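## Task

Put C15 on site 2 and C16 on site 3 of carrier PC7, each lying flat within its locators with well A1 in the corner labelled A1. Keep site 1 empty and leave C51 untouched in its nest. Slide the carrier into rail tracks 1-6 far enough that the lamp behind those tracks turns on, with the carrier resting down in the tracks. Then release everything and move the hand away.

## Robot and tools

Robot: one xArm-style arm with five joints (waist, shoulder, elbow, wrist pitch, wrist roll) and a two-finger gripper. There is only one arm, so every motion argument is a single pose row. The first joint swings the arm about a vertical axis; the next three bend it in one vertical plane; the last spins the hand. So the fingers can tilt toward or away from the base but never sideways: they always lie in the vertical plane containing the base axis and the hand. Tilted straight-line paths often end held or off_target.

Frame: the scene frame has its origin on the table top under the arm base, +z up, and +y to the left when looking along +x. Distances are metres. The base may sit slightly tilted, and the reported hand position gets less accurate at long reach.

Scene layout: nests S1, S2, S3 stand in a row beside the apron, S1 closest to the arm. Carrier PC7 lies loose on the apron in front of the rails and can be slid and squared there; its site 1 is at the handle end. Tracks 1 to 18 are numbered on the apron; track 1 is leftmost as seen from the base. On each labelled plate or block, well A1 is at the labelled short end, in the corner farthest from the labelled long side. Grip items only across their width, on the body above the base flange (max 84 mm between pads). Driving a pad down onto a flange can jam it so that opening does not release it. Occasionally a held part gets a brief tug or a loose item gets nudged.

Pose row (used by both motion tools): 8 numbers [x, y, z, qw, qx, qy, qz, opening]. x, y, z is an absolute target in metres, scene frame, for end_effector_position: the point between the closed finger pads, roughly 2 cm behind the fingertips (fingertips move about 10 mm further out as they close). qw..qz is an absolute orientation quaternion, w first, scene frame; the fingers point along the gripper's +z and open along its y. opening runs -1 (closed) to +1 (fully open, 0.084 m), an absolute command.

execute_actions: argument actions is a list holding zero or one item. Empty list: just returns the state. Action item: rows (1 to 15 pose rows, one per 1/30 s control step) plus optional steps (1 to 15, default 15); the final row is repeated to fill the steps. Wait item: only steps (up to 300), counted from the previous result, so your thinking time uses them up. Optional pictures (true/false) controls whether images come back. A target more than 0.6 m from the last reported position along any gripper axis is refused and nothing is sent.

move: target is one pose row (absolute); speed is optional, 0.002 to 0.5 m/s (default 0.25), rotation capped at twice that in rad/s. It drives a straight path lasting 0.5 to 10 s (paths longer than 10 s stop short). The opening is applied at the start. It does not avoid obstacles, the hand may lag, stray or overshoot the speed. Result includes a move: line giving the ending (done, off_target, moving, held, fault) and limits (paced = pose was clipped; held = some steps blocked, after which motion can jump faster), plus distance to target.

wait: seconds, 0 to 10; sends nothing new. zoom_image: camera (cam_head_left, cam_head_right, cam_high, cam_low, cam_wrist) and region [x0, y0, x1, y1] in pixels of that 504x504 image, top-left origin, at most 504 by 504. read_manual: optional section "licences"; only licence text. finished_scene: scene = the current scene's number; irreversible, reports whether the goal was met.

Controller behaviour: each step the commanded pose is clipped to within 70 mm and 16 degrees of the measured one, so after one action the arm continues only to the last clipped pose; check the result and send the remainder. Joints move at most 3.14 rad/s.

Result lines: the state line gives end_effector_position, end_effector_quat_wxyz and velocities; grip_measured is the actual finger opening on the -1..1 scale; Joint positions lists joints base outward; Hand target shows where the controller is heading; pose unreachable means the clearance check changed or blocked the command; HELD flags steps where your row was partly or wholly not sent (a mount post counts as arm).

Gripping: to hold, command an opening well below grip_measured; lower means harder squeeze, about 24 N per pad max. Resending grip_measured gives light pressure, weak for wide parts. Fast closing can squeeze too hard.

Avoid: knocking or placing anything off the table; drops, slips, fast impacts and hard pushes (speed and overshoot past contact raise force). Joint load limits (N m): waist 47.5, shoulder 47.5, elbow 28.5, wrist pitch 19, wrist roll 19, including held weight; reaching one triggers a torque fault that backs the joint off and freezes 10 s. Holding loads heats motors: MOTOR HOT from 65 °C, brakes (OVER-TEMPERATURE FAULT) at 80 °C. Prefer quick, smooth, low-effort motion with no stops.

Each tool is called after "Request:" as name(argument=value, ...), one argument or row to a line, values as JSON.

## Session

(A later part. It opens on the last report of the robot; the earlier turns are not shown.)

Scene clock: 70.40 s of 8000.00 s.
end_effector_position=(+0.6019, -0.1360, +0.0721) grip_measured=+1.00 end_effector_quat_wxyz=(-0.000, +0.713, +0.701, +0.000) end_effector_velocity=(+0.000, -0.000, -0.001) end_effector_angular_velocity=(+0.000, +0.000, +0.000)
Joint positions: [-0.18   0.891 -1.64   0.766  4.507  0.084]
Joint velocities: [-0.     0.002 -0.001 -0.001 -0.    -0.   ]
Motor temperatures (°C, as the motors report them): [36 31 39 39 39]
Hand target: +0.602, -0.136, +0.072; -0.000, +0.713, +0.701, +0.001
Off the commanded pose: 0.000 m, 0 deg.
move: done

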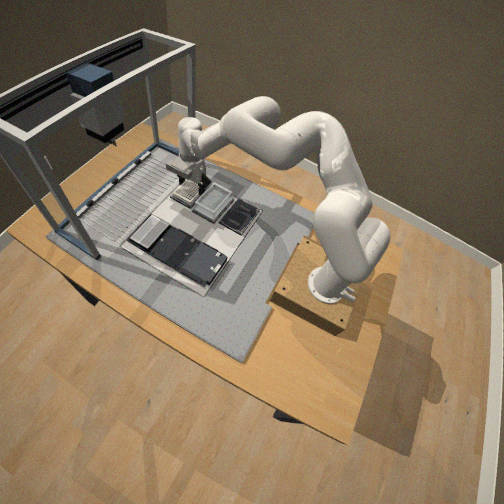

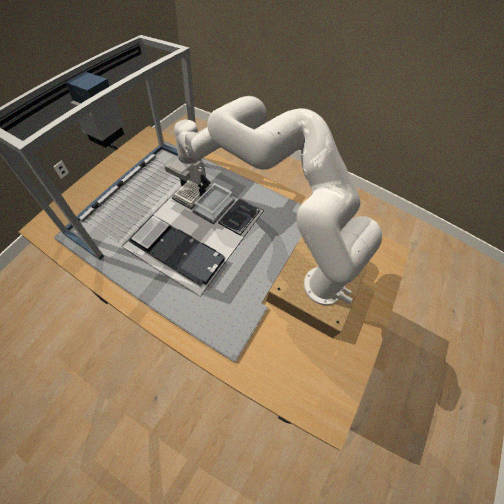

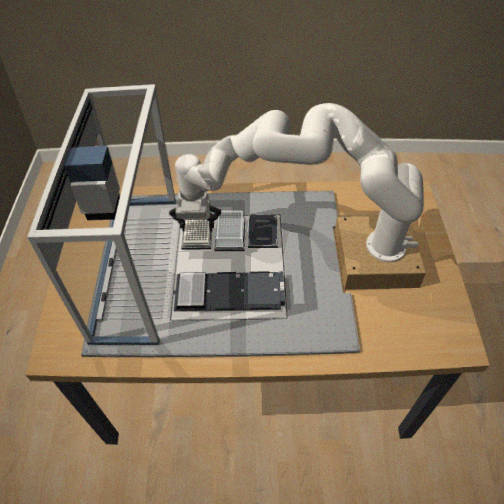

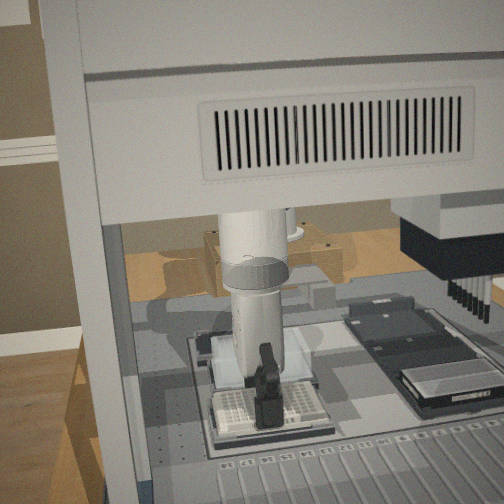

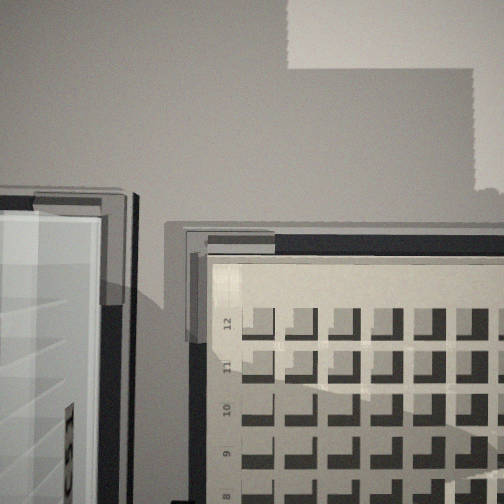

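Request:
move(
  target=[0.602,-0.136,0.072,0,0.713,0.701,0,0.5],
  speed=0.05,
)

Request:
move(
  target=[0.602,-0.136,0.15,0,0.713,0.701,0,0.5],
  speed=0.08,
)

Request:
move(
  target=[0.5055,0.109,0.15,0,0.7071,0.7071,0,0.5],
  speed=0.2,
)

Request:
move(
  target=[0.5055,0.109,0.085,0,0.7071,0.7071,0,0.5],
  speed=0.05,
)

Scene clock: 75.00 s of 8000.00 s.
end_effector_position=(+0.6024, -0.1360, +0.0724) grip_measured=+0.93 end_effector_quat_wxyz=(+0.000, +0.713, +0.701, +0.001) end_effector_velocity=(-0.000, -0.000, -0.000) end_effector_angular_velocity=(-0.000, -0.000, -0.000)
Joint positions: [-0.18   0.891 -1.641  0.765  4.507  0.081]
Joint velocities: [-0.     0.     0.    -0.001  0.     0.   ]
Motor temperatures (°C, as the motors report them): [36 31 39 39 39]
Hand target: +0.602, -0.136, +0.072; -0.000, +0.713, +0.701, +0.000
Off the commanded pose: 0.001 m, 0 deg.
After step 90, 0.90 s passed at rest.
move: done

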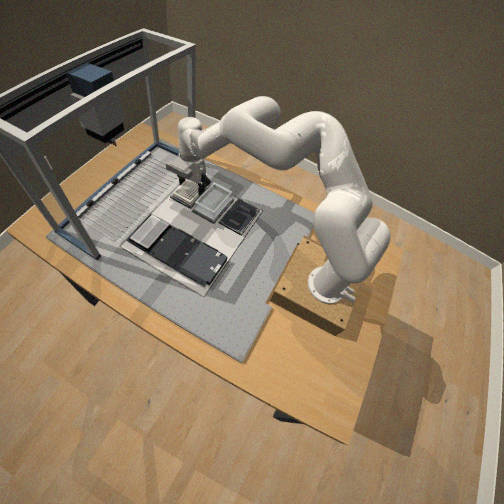

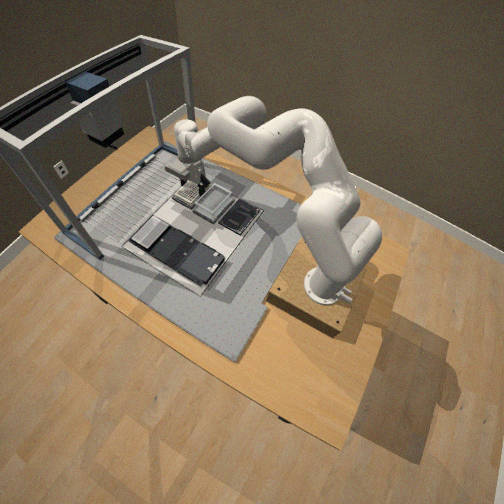

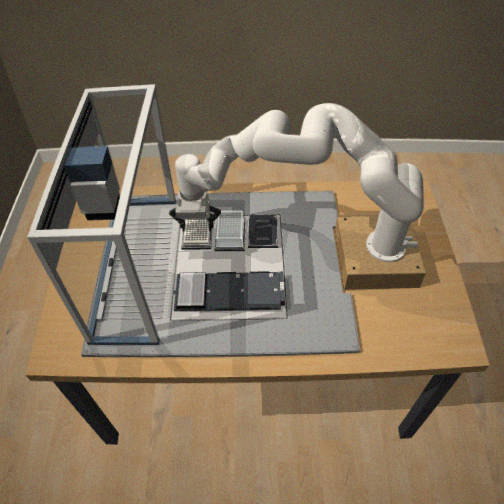

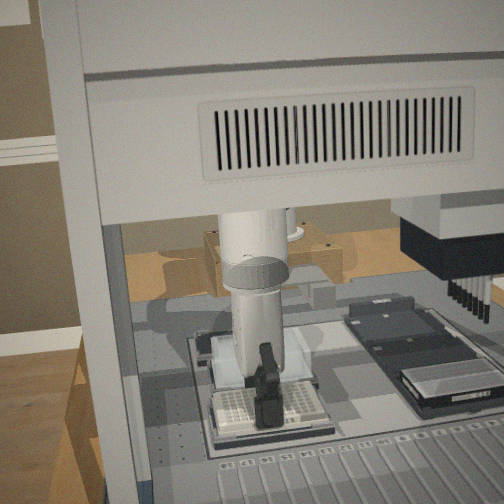

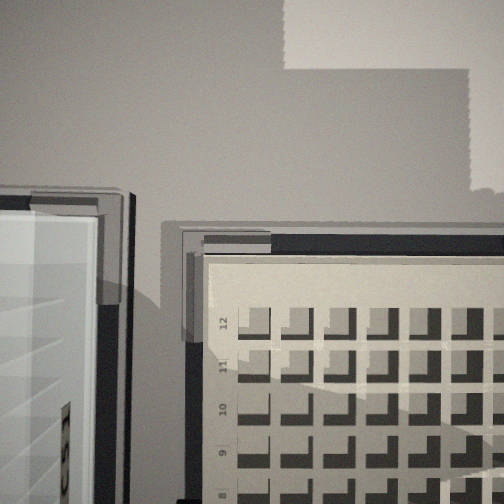

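Scene clock: 76.33 s of 8000.00 s.
end_effector_position=(+0.6017, -0.1359, +0.1494) grip_measured=+0.93 end_effector_quat_wxyz=(-0.001, +0.713, +0.701, +0.000) end_effector_velocity=(-0.002, +0.000, -0.001) end_effector_angular_velocity=(+0.002, +0.007, +0.001)
Joint positions: [-0.18   0.744 -1.629  0.903  4.507  0.081]
Joint velocities: [-0.     0.     0.002  0.004 -0.001 -0.   ]
Motor temperatures (°C, as the motors report them): [36 31 39 39 39]
Hand target: +0.602, -0.136, +0.150; -0.000, +0.713, +0.701, +0.000
Off the commanded pose: 0.001 m, 0 deg.
move: done

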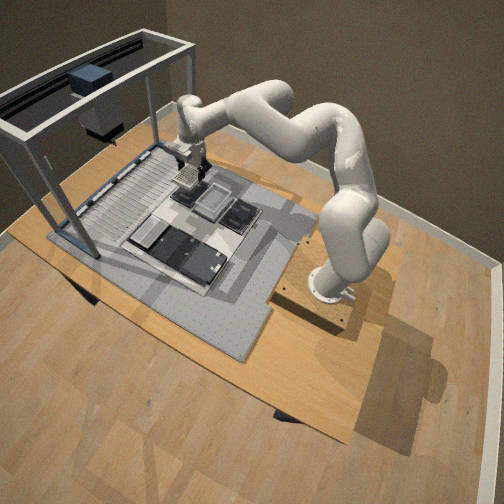

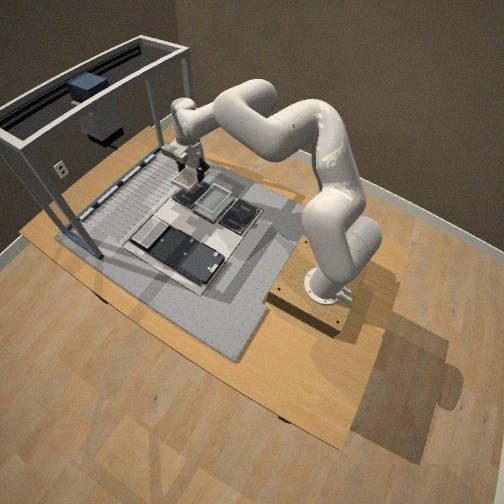

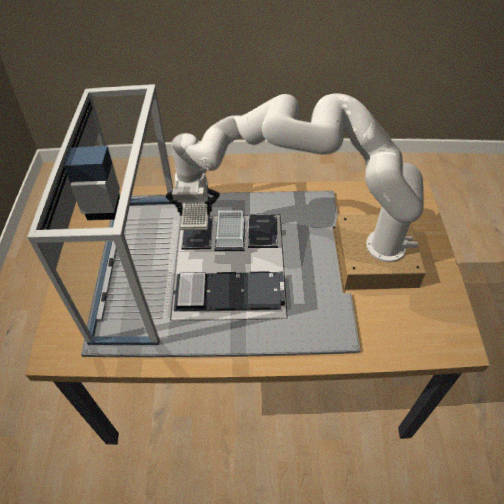

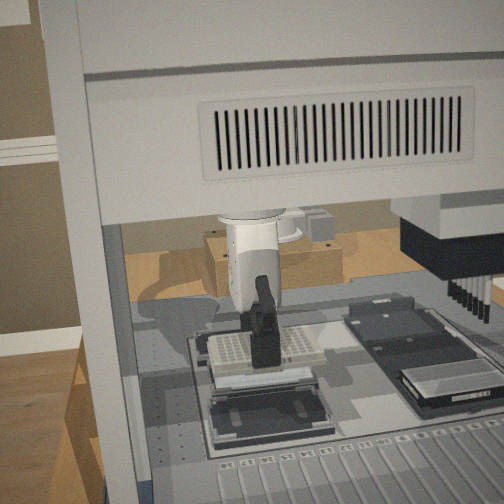

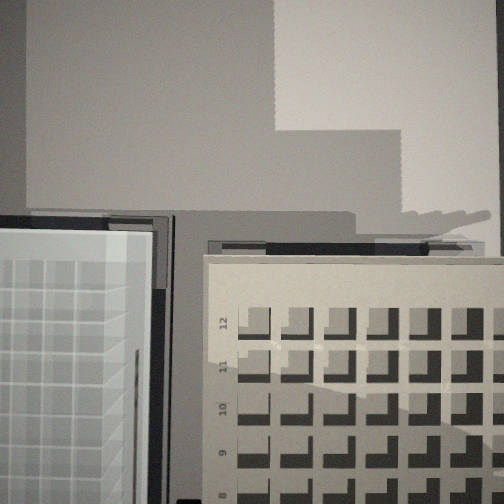

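Scene clock: 78.10 s of 8000.00 s.
end_effector_position=(+0.5061, +0.1084, +0.1500) grip_measured=+0.93 end_effector_quat_wxyz=(+0.003, +0.707, +0.707, -0.002) end_effector_velocity=(-0.001, +0.002, -0.000) end_effector_angular_velocity=(-0.000, +0.001, +0.002)
Joint positions: [ 0.253  0.438 -1.125  0.703  4.924  0.081]
Joint velocities: [ 0.005 -0.001  0.001  0.001  0.003 -0.   ]
Motor temperatures (°C, as the motors report them): [36 31 39 39 39]
Hand target: +0.506, +0.109, +0.150; +0.003, +0.707, +0.707, -0.002
Off the commanded pose: 0.001 m, 0 deg.
move: done

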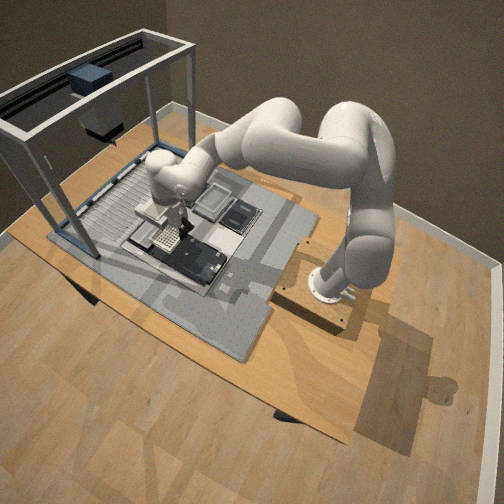

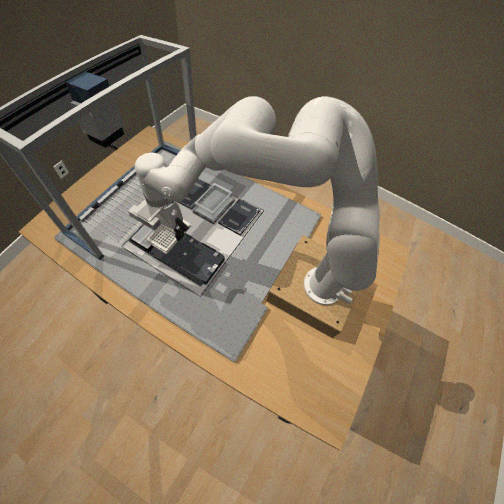

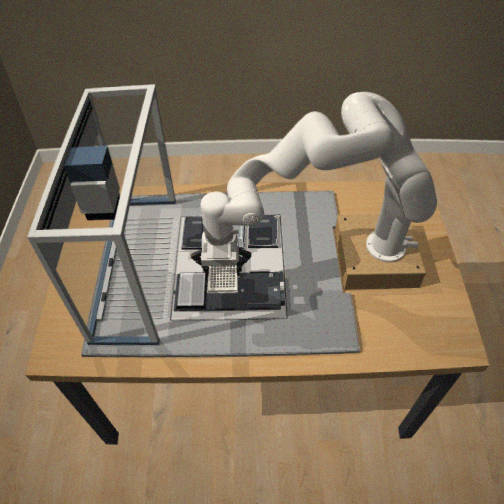

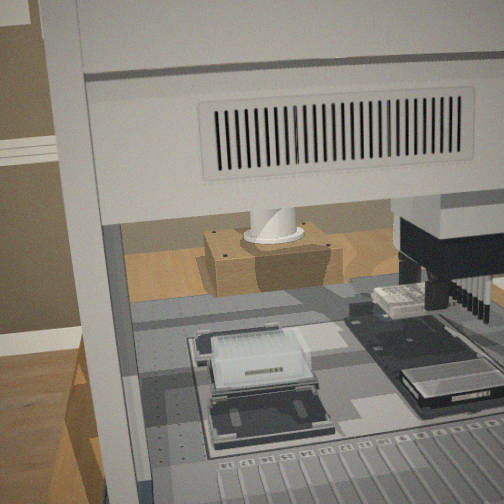

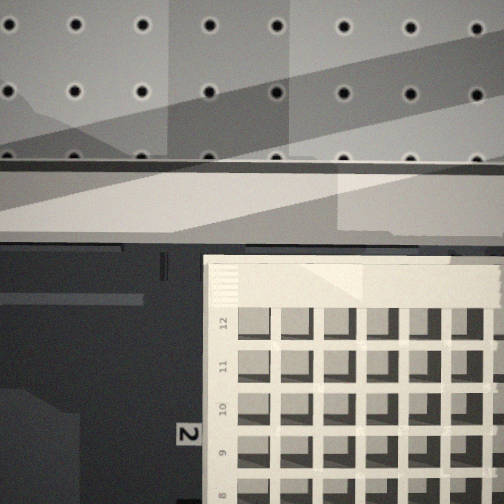

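Scene clock: 79.73 s of 8000.00 s.
end_effector_position=(+0.5057, +0.1090, +0.0853) grip_measured=+0.93 end_effector_quat_wxyz=(+0.003, +0.707, +0.707, -0.001) end_effector_velocity=(+0.001, +0.000, -0.000) end_effector_angular_velocity=(+0.001, -0.003, +0.000)
Joint positions: [ 0.255  0.585 -1.127  0.558  4.925  0.081]
Joint velocities: [ 0.     0.001 -0.001 -0.003 -0.     0.   ]
Motor temperatures (°C, as the motors report them): [36 31 39 39 39]
Hand target: +0.505, +0.109, +0.085; +0.003, +0.707, +0.707, -0.002
Off the commanded pose: 0.000 m, 0 deg.
move: done

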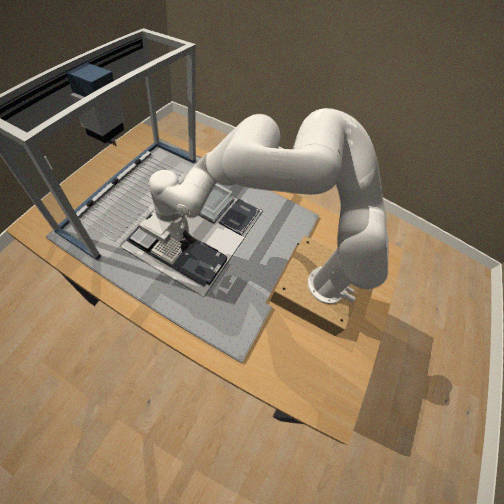

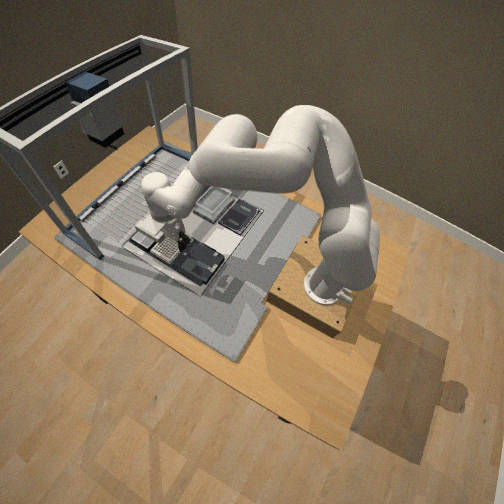

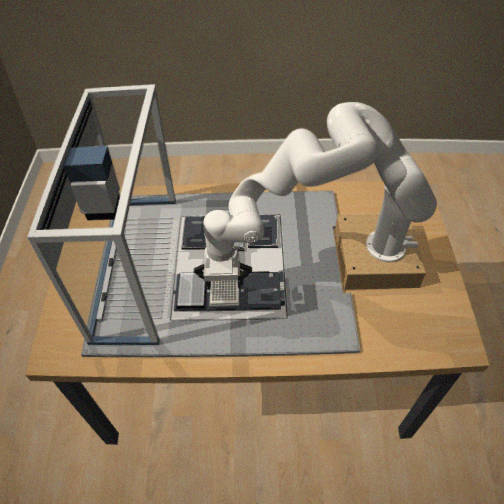

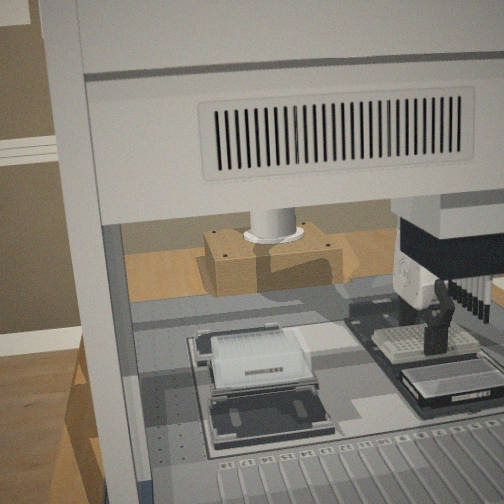

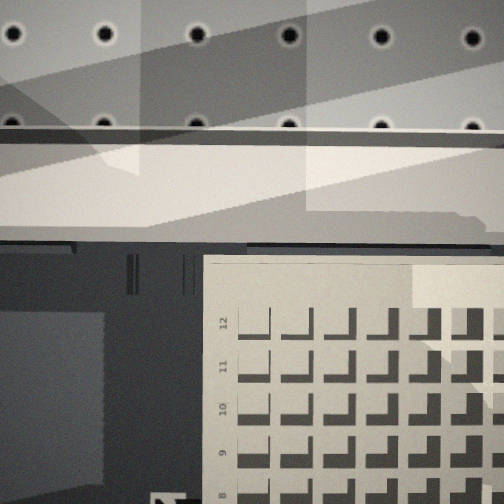

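Request:
move(
  target=[0.5025,0.109,0.079,0,0.7071,0.7071,0,0.5],
  speed=0.015,
)

Request:
zoom_image(
  camera="cam_wrist",
  region=[100,220,300,320],
)

Scene clock: 90.33 s of 8000.00 s.
end_effector_position=(+0.5025, +0.1090, +0.0790) grip_measured=+0.93 end_effector_quat_wxyz=(+0.003, +0.707, +0.707, -0.002) end_effector_velocity=(+0.001, +0.000, -0.000) end_effector_angular_velocity=(+0.001, -0.004, -0.000)
Joint positions: [ 0.256  0.593 -1.117  0.54   4.926  0.081]
Joint velocities: [ 0.     0.     0.    -0.005  0.     0.   ]
Motor temperatures (°C, as the motors report them): [36 31 39 39 39]
Hand target: +0.502, +0.109, +0.079; +0.003, +0.707, +0.707, -0.002
Off the commanded pose: 0.000 m, 0 deg.
After step 90, 6.90 s passed at rest.
move: done

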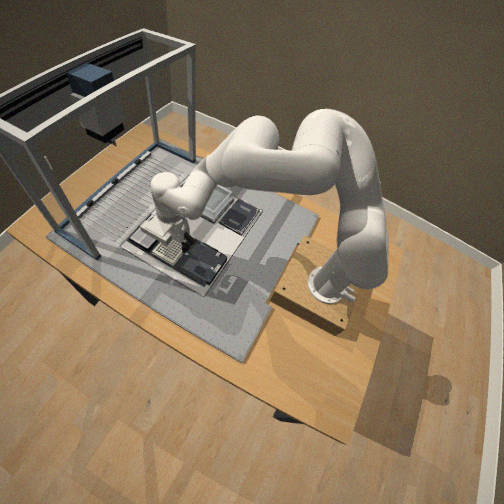

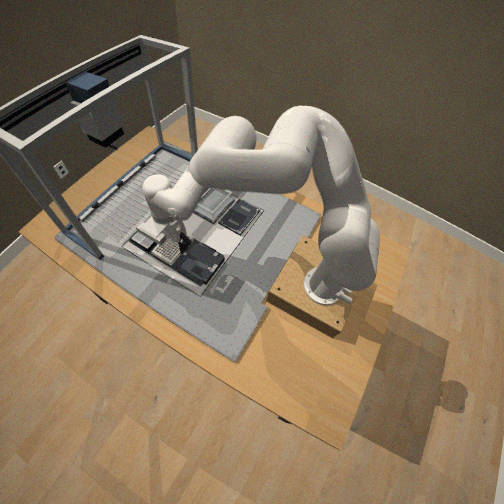

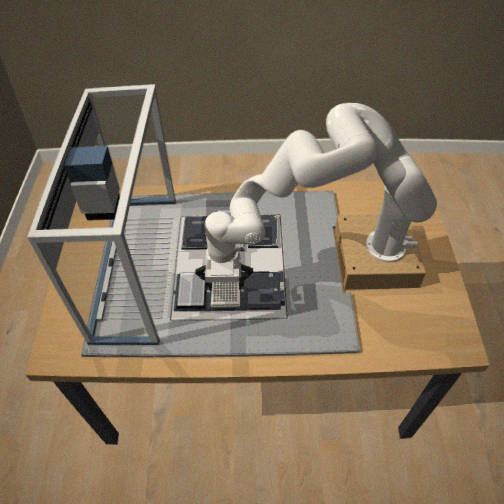

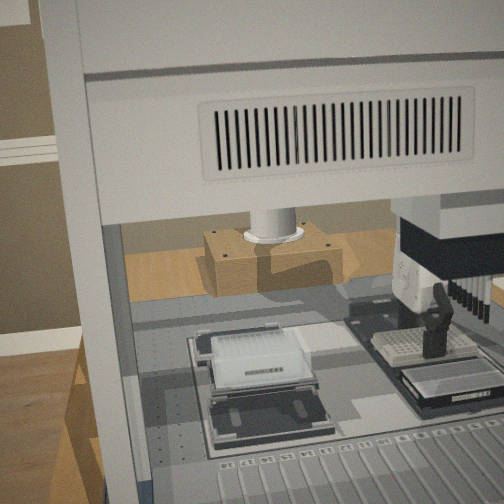

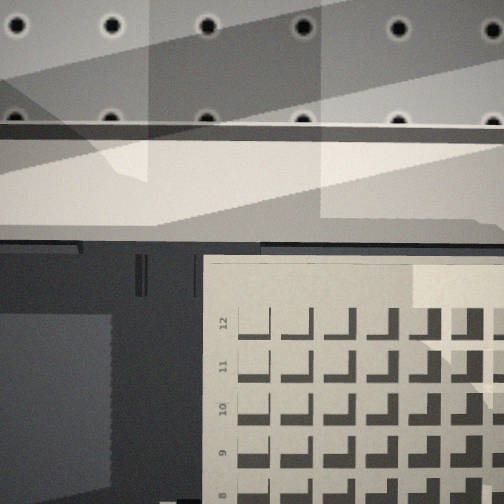

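Region (100, 220, 300, 320) of cam_wrist's 504x504 image, scaled by 2.520, with more detail than that image has.

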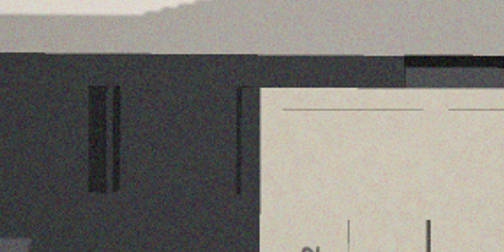

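Request:
move(
  target=[0.5015,0.109,0.0705,0,0.7071,0.7071,0,0.5],
  speed=0.01,
)

Scene clock: 94.53 s of 8000.00 s.
end_effector_position=(+0.5019, +0.1089, +0.0710) grip_measured=+0.93 end_effector_quat_wxyz=(+0.003, +0.707, +0.707, -0.001) end_effector_velocity=(-0.000, +0.000, -0.001) end_effector_angular_velocity=(-0.000, +0.000, +0.001)
Joint positions: [ 0.256  0.612 -1.117  0.521  4.927  0.081]
Joint velocities: [ 0.     0.001  0.001 -0.002 -0.     0.   ]
Motor temperatures (°C, as the motors report them): [36 31 39 39 39]
Hand target: +0.501, +0.109, +0.071; +0.003, +0.707, +0.707, -0.002
Off the commanded pose: 0.001 m, 0 deg.
After step 90, 0.13 s passed at rest.
move: done

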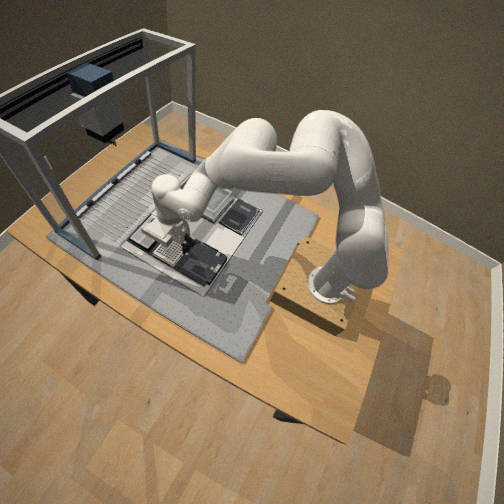

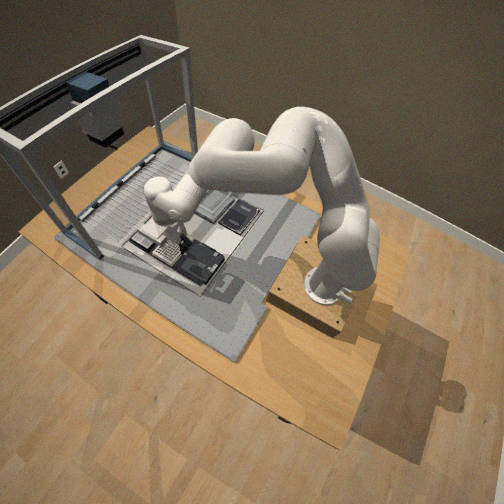

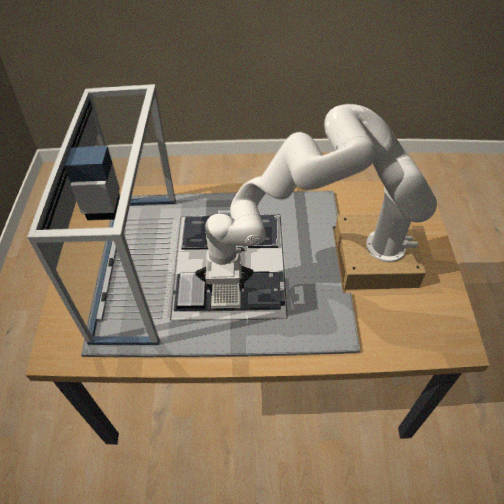

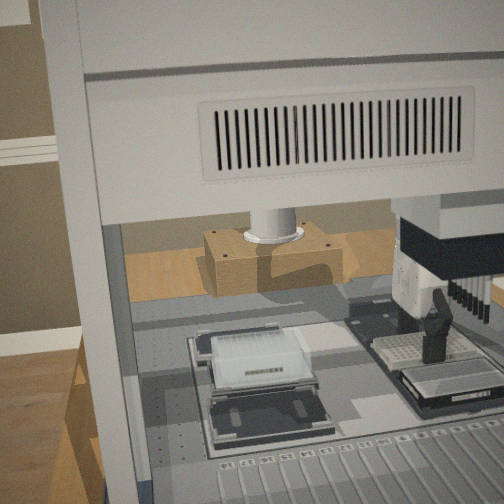

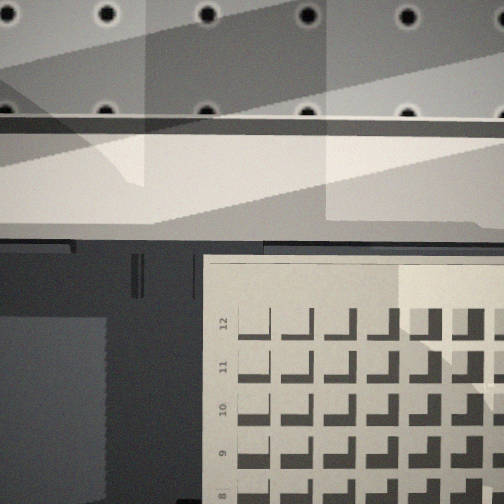

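Matches the C16 seat. Release.

Request:
move(
  target=[0.5015,0.109,0.071,0,0.7071,0.7071,0,1],
  speed=0.02,
)

Request:
move(
  target=[0.5015,0.109,0.12,0,0.7071,0.7071,0,1],
  speed=0.04,
)

Request:
move(
  target=[0.62,0.06,0.22,0,0.7071,0.7071,0,1],
)

Request:
move(
  target=[0.45,0.06,0.22,0,0.7071,0.7071,0,1],
)

Scene clock: 98.63 s of 8000.00 s.
end_effector_position=(+0.5008, +0.1091, +0.0705) grip_measured=+1.00 end_effector_quat_wxyz=(+0.002, +0.707, +0.707, -0.002) end_effector_velocity=(+0.001, -0.001, +0.001) end_effector_angular_velocity=(+0.000, -0.001, -0.003)
Joint positions: [ 0.257  0.611 -1.115  0.522  4.927  0.084]
Joint velocities: [-0.003 -0.001 -0.     0.     0.001 -0.   ]
Motor temperatures (°C, as the motors report them): [36 31 38 39 39]
Hand target: +0.502, +0.109, +0.071; +0.003, +0.707, +0.707, -0.002
Off the commanded pose: 0.001 m, 0 deg.
After step 90, 0.40 s passed at rest.
move: done

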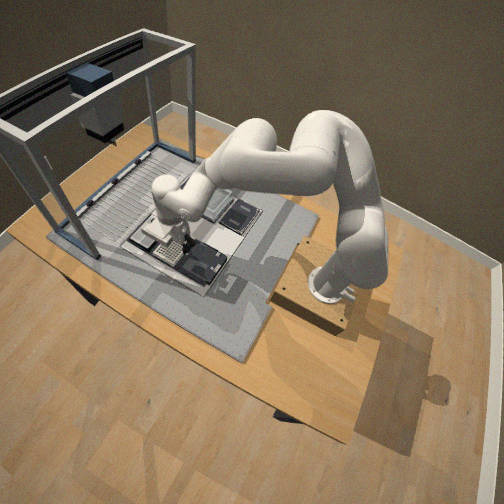

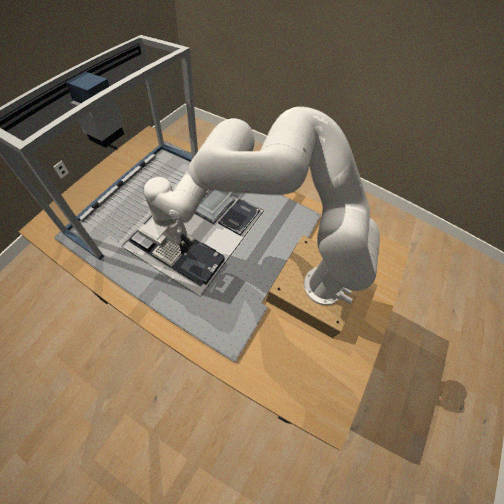

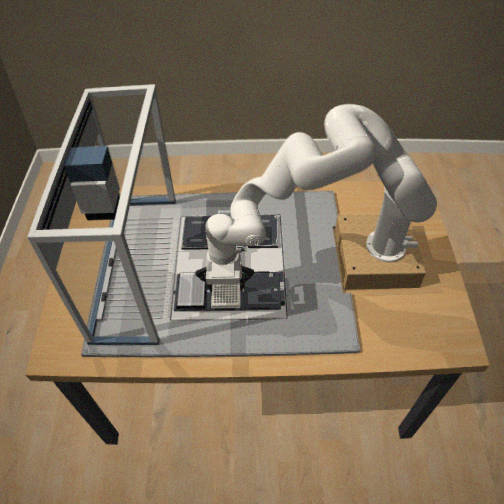

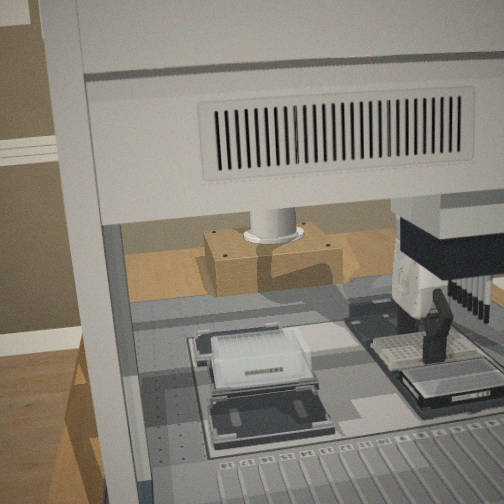

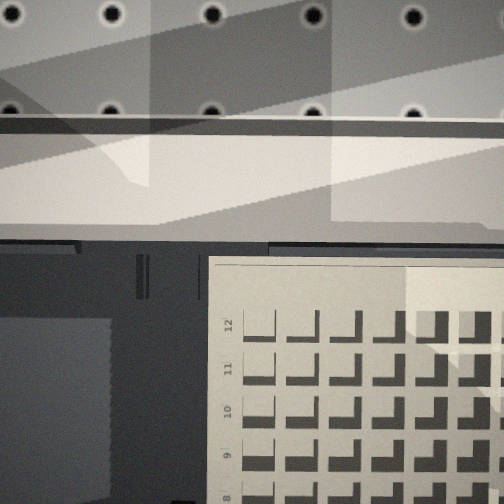

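Scene clock: 100.20 s of 8000.00 s.
end_effector_position=(+0.5014, +0.1090, +0.1198) grip_measured=+1.00 end_effector_quat_wxyz=(+0.003, +0.707, +0.707, -0.002) end_effector_velocity=(-0.001, -0.000, +0.000) end_effector_angular_velocity=(-0.001, +0.002, +0.002)
Joint positions: [ 0.256  0.493 -1.103  0.626  4.926  0.084]
Joint velocities: [-0.    -0.001  0.     0.003 -0.002  0.   ]
Motor temperatures (°C, as the motors report them): [36 31 38 39 39]
Hand target: +0.502, +0.109, +0.120; +0.003, +0.707, +0.707, -0.002
Off the commanded pose: 0.000 m, 0 deg.
move: done

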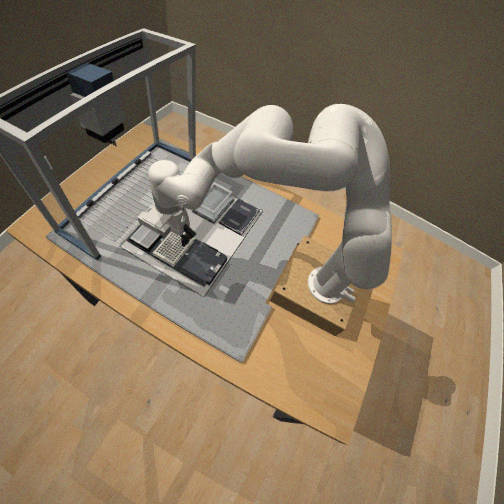

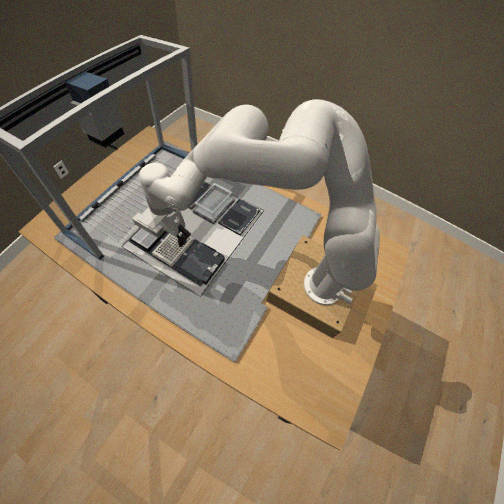

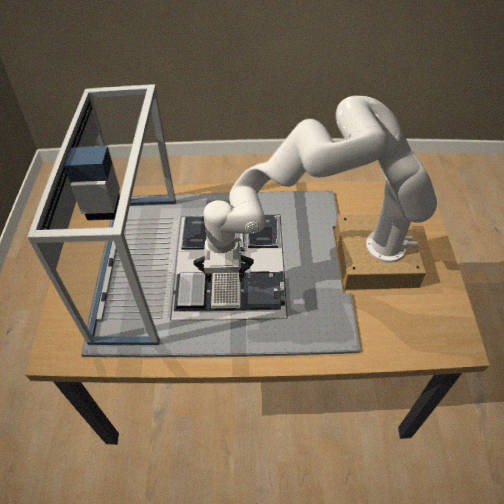

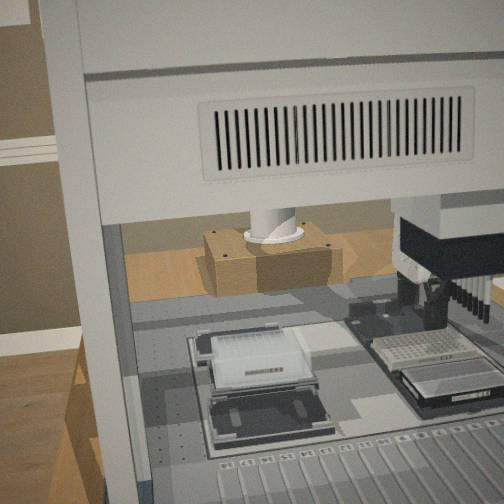

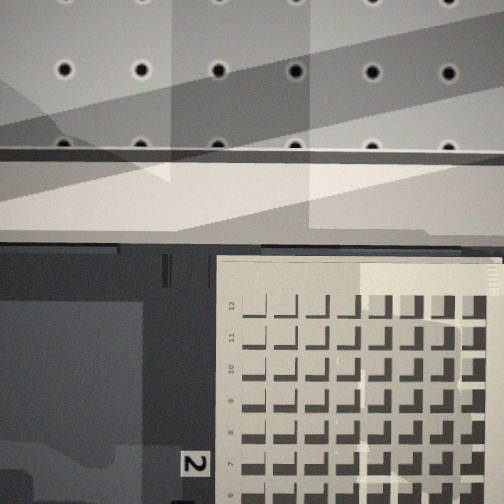

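Scene clock: 101.40 s of 8000.00 s.
end_effector_position=(+0.6196, +0.0601, +0.2195) grip_measured=+1.00 end_effector_quat_wxyz=(+0.002, +0.707, +0.707, -0.002) end_effector_velocity=(+0.004, -0.001, +0.006) end_effector_angular_velocity=(+0.000, -0.005, -0.002)
Joint positions: [ 0.138  0.664 -1.709  1.063  4.808  0.084]
Joint velocities: [-0.002  0.005 -0.024  0.014 -0.     0.   ]
Motor temperatures (°C, as the motors report them): [36 31 39 39 39]
Hand target: +0.620, +0.060, +0.220; +0.002, +0.707, +0.707, -0.001
Off the commanded pose: 0.001 m, 0 deg.
move: done

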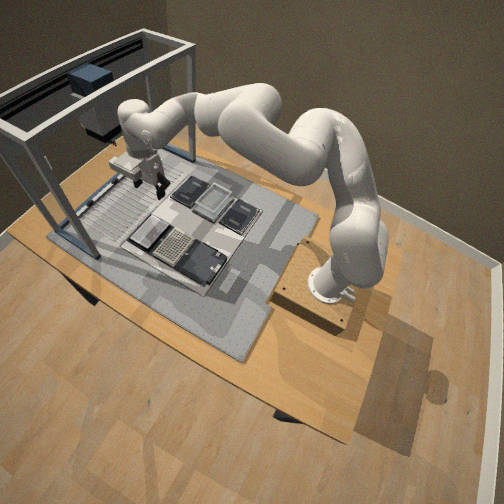

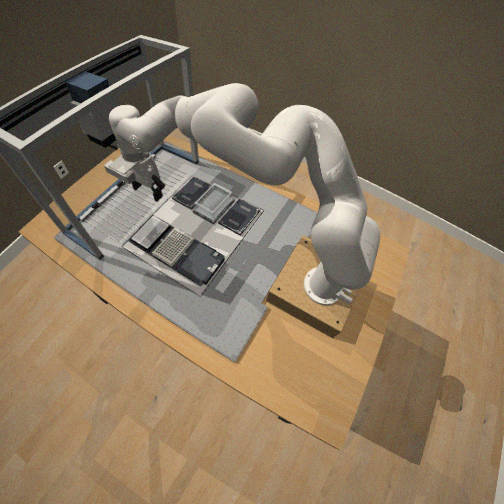

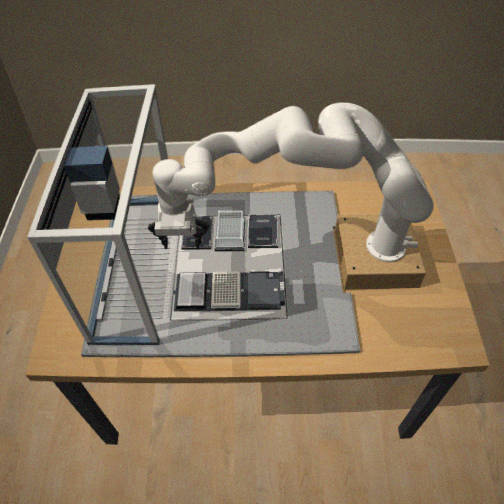

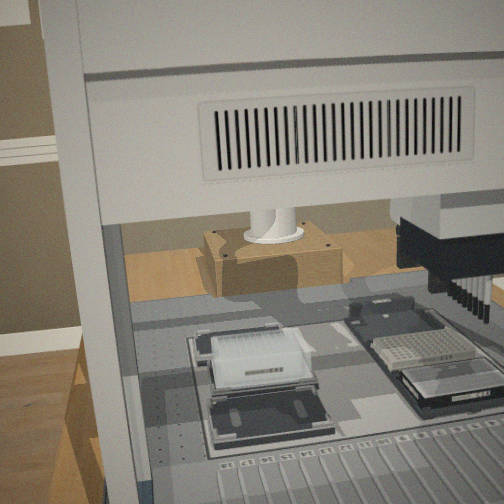

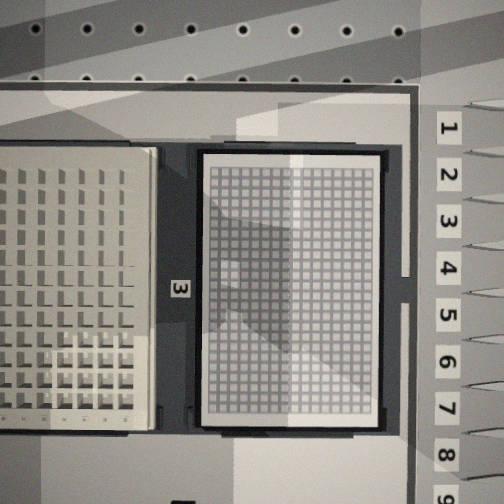

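Scene clock: 102.63 s of 8000.00 s.
end_effector_position=(+0.4503, +0.0602, +0.2200) grip_measured=+1.00 end_effector_quat_wxyz=(+0.002, +0.707, +0.707, -0.002) end_effector_velocity=(-0.002, +0.000, -0.001) end_effector_angular_velocity=(+0.000, -0.002, +0.000)
Joint positions: [ 0.174  0.118 -0.907  0.806  4.844  0.084]
Joint velocities: [ 0.001 -0.007  0.011 -0.006  0.     0.   ]
Motor temperatures (°C, as the motors report them): [36 31 39 39 39]
Hand target: +0.450, +0.060, +0.220; +0.002, +0.707, +0.707, -0.001
Off the commanded pose: 0.000 m, 0 deg.
move: done

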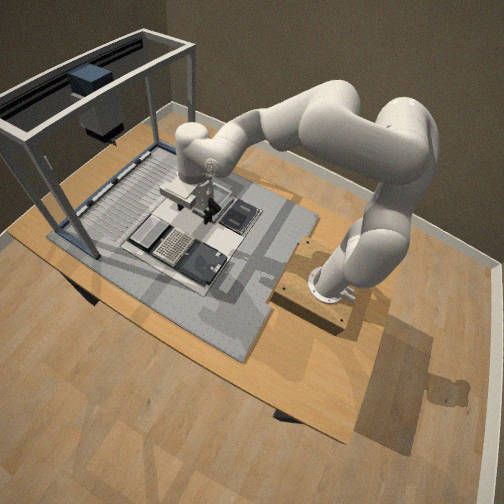

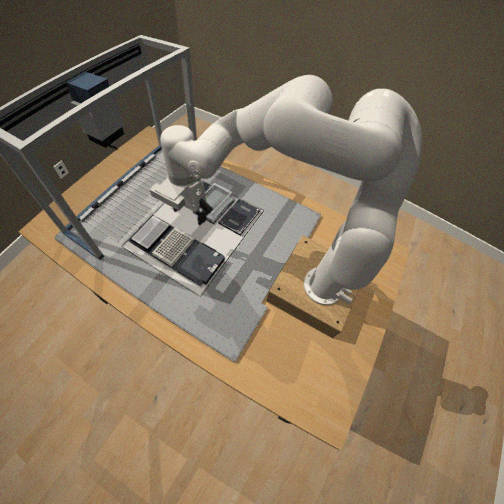

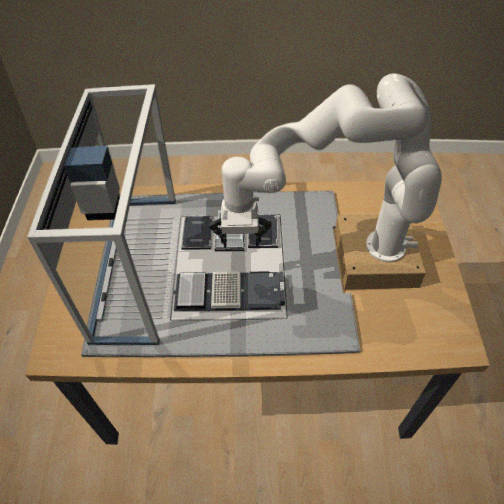

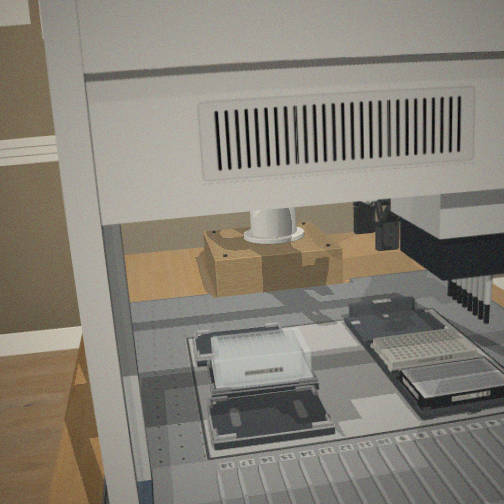

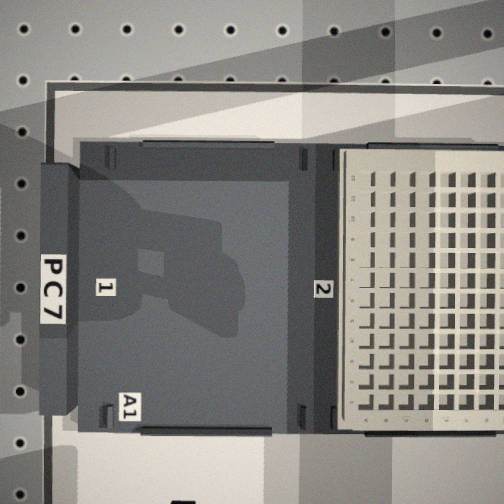

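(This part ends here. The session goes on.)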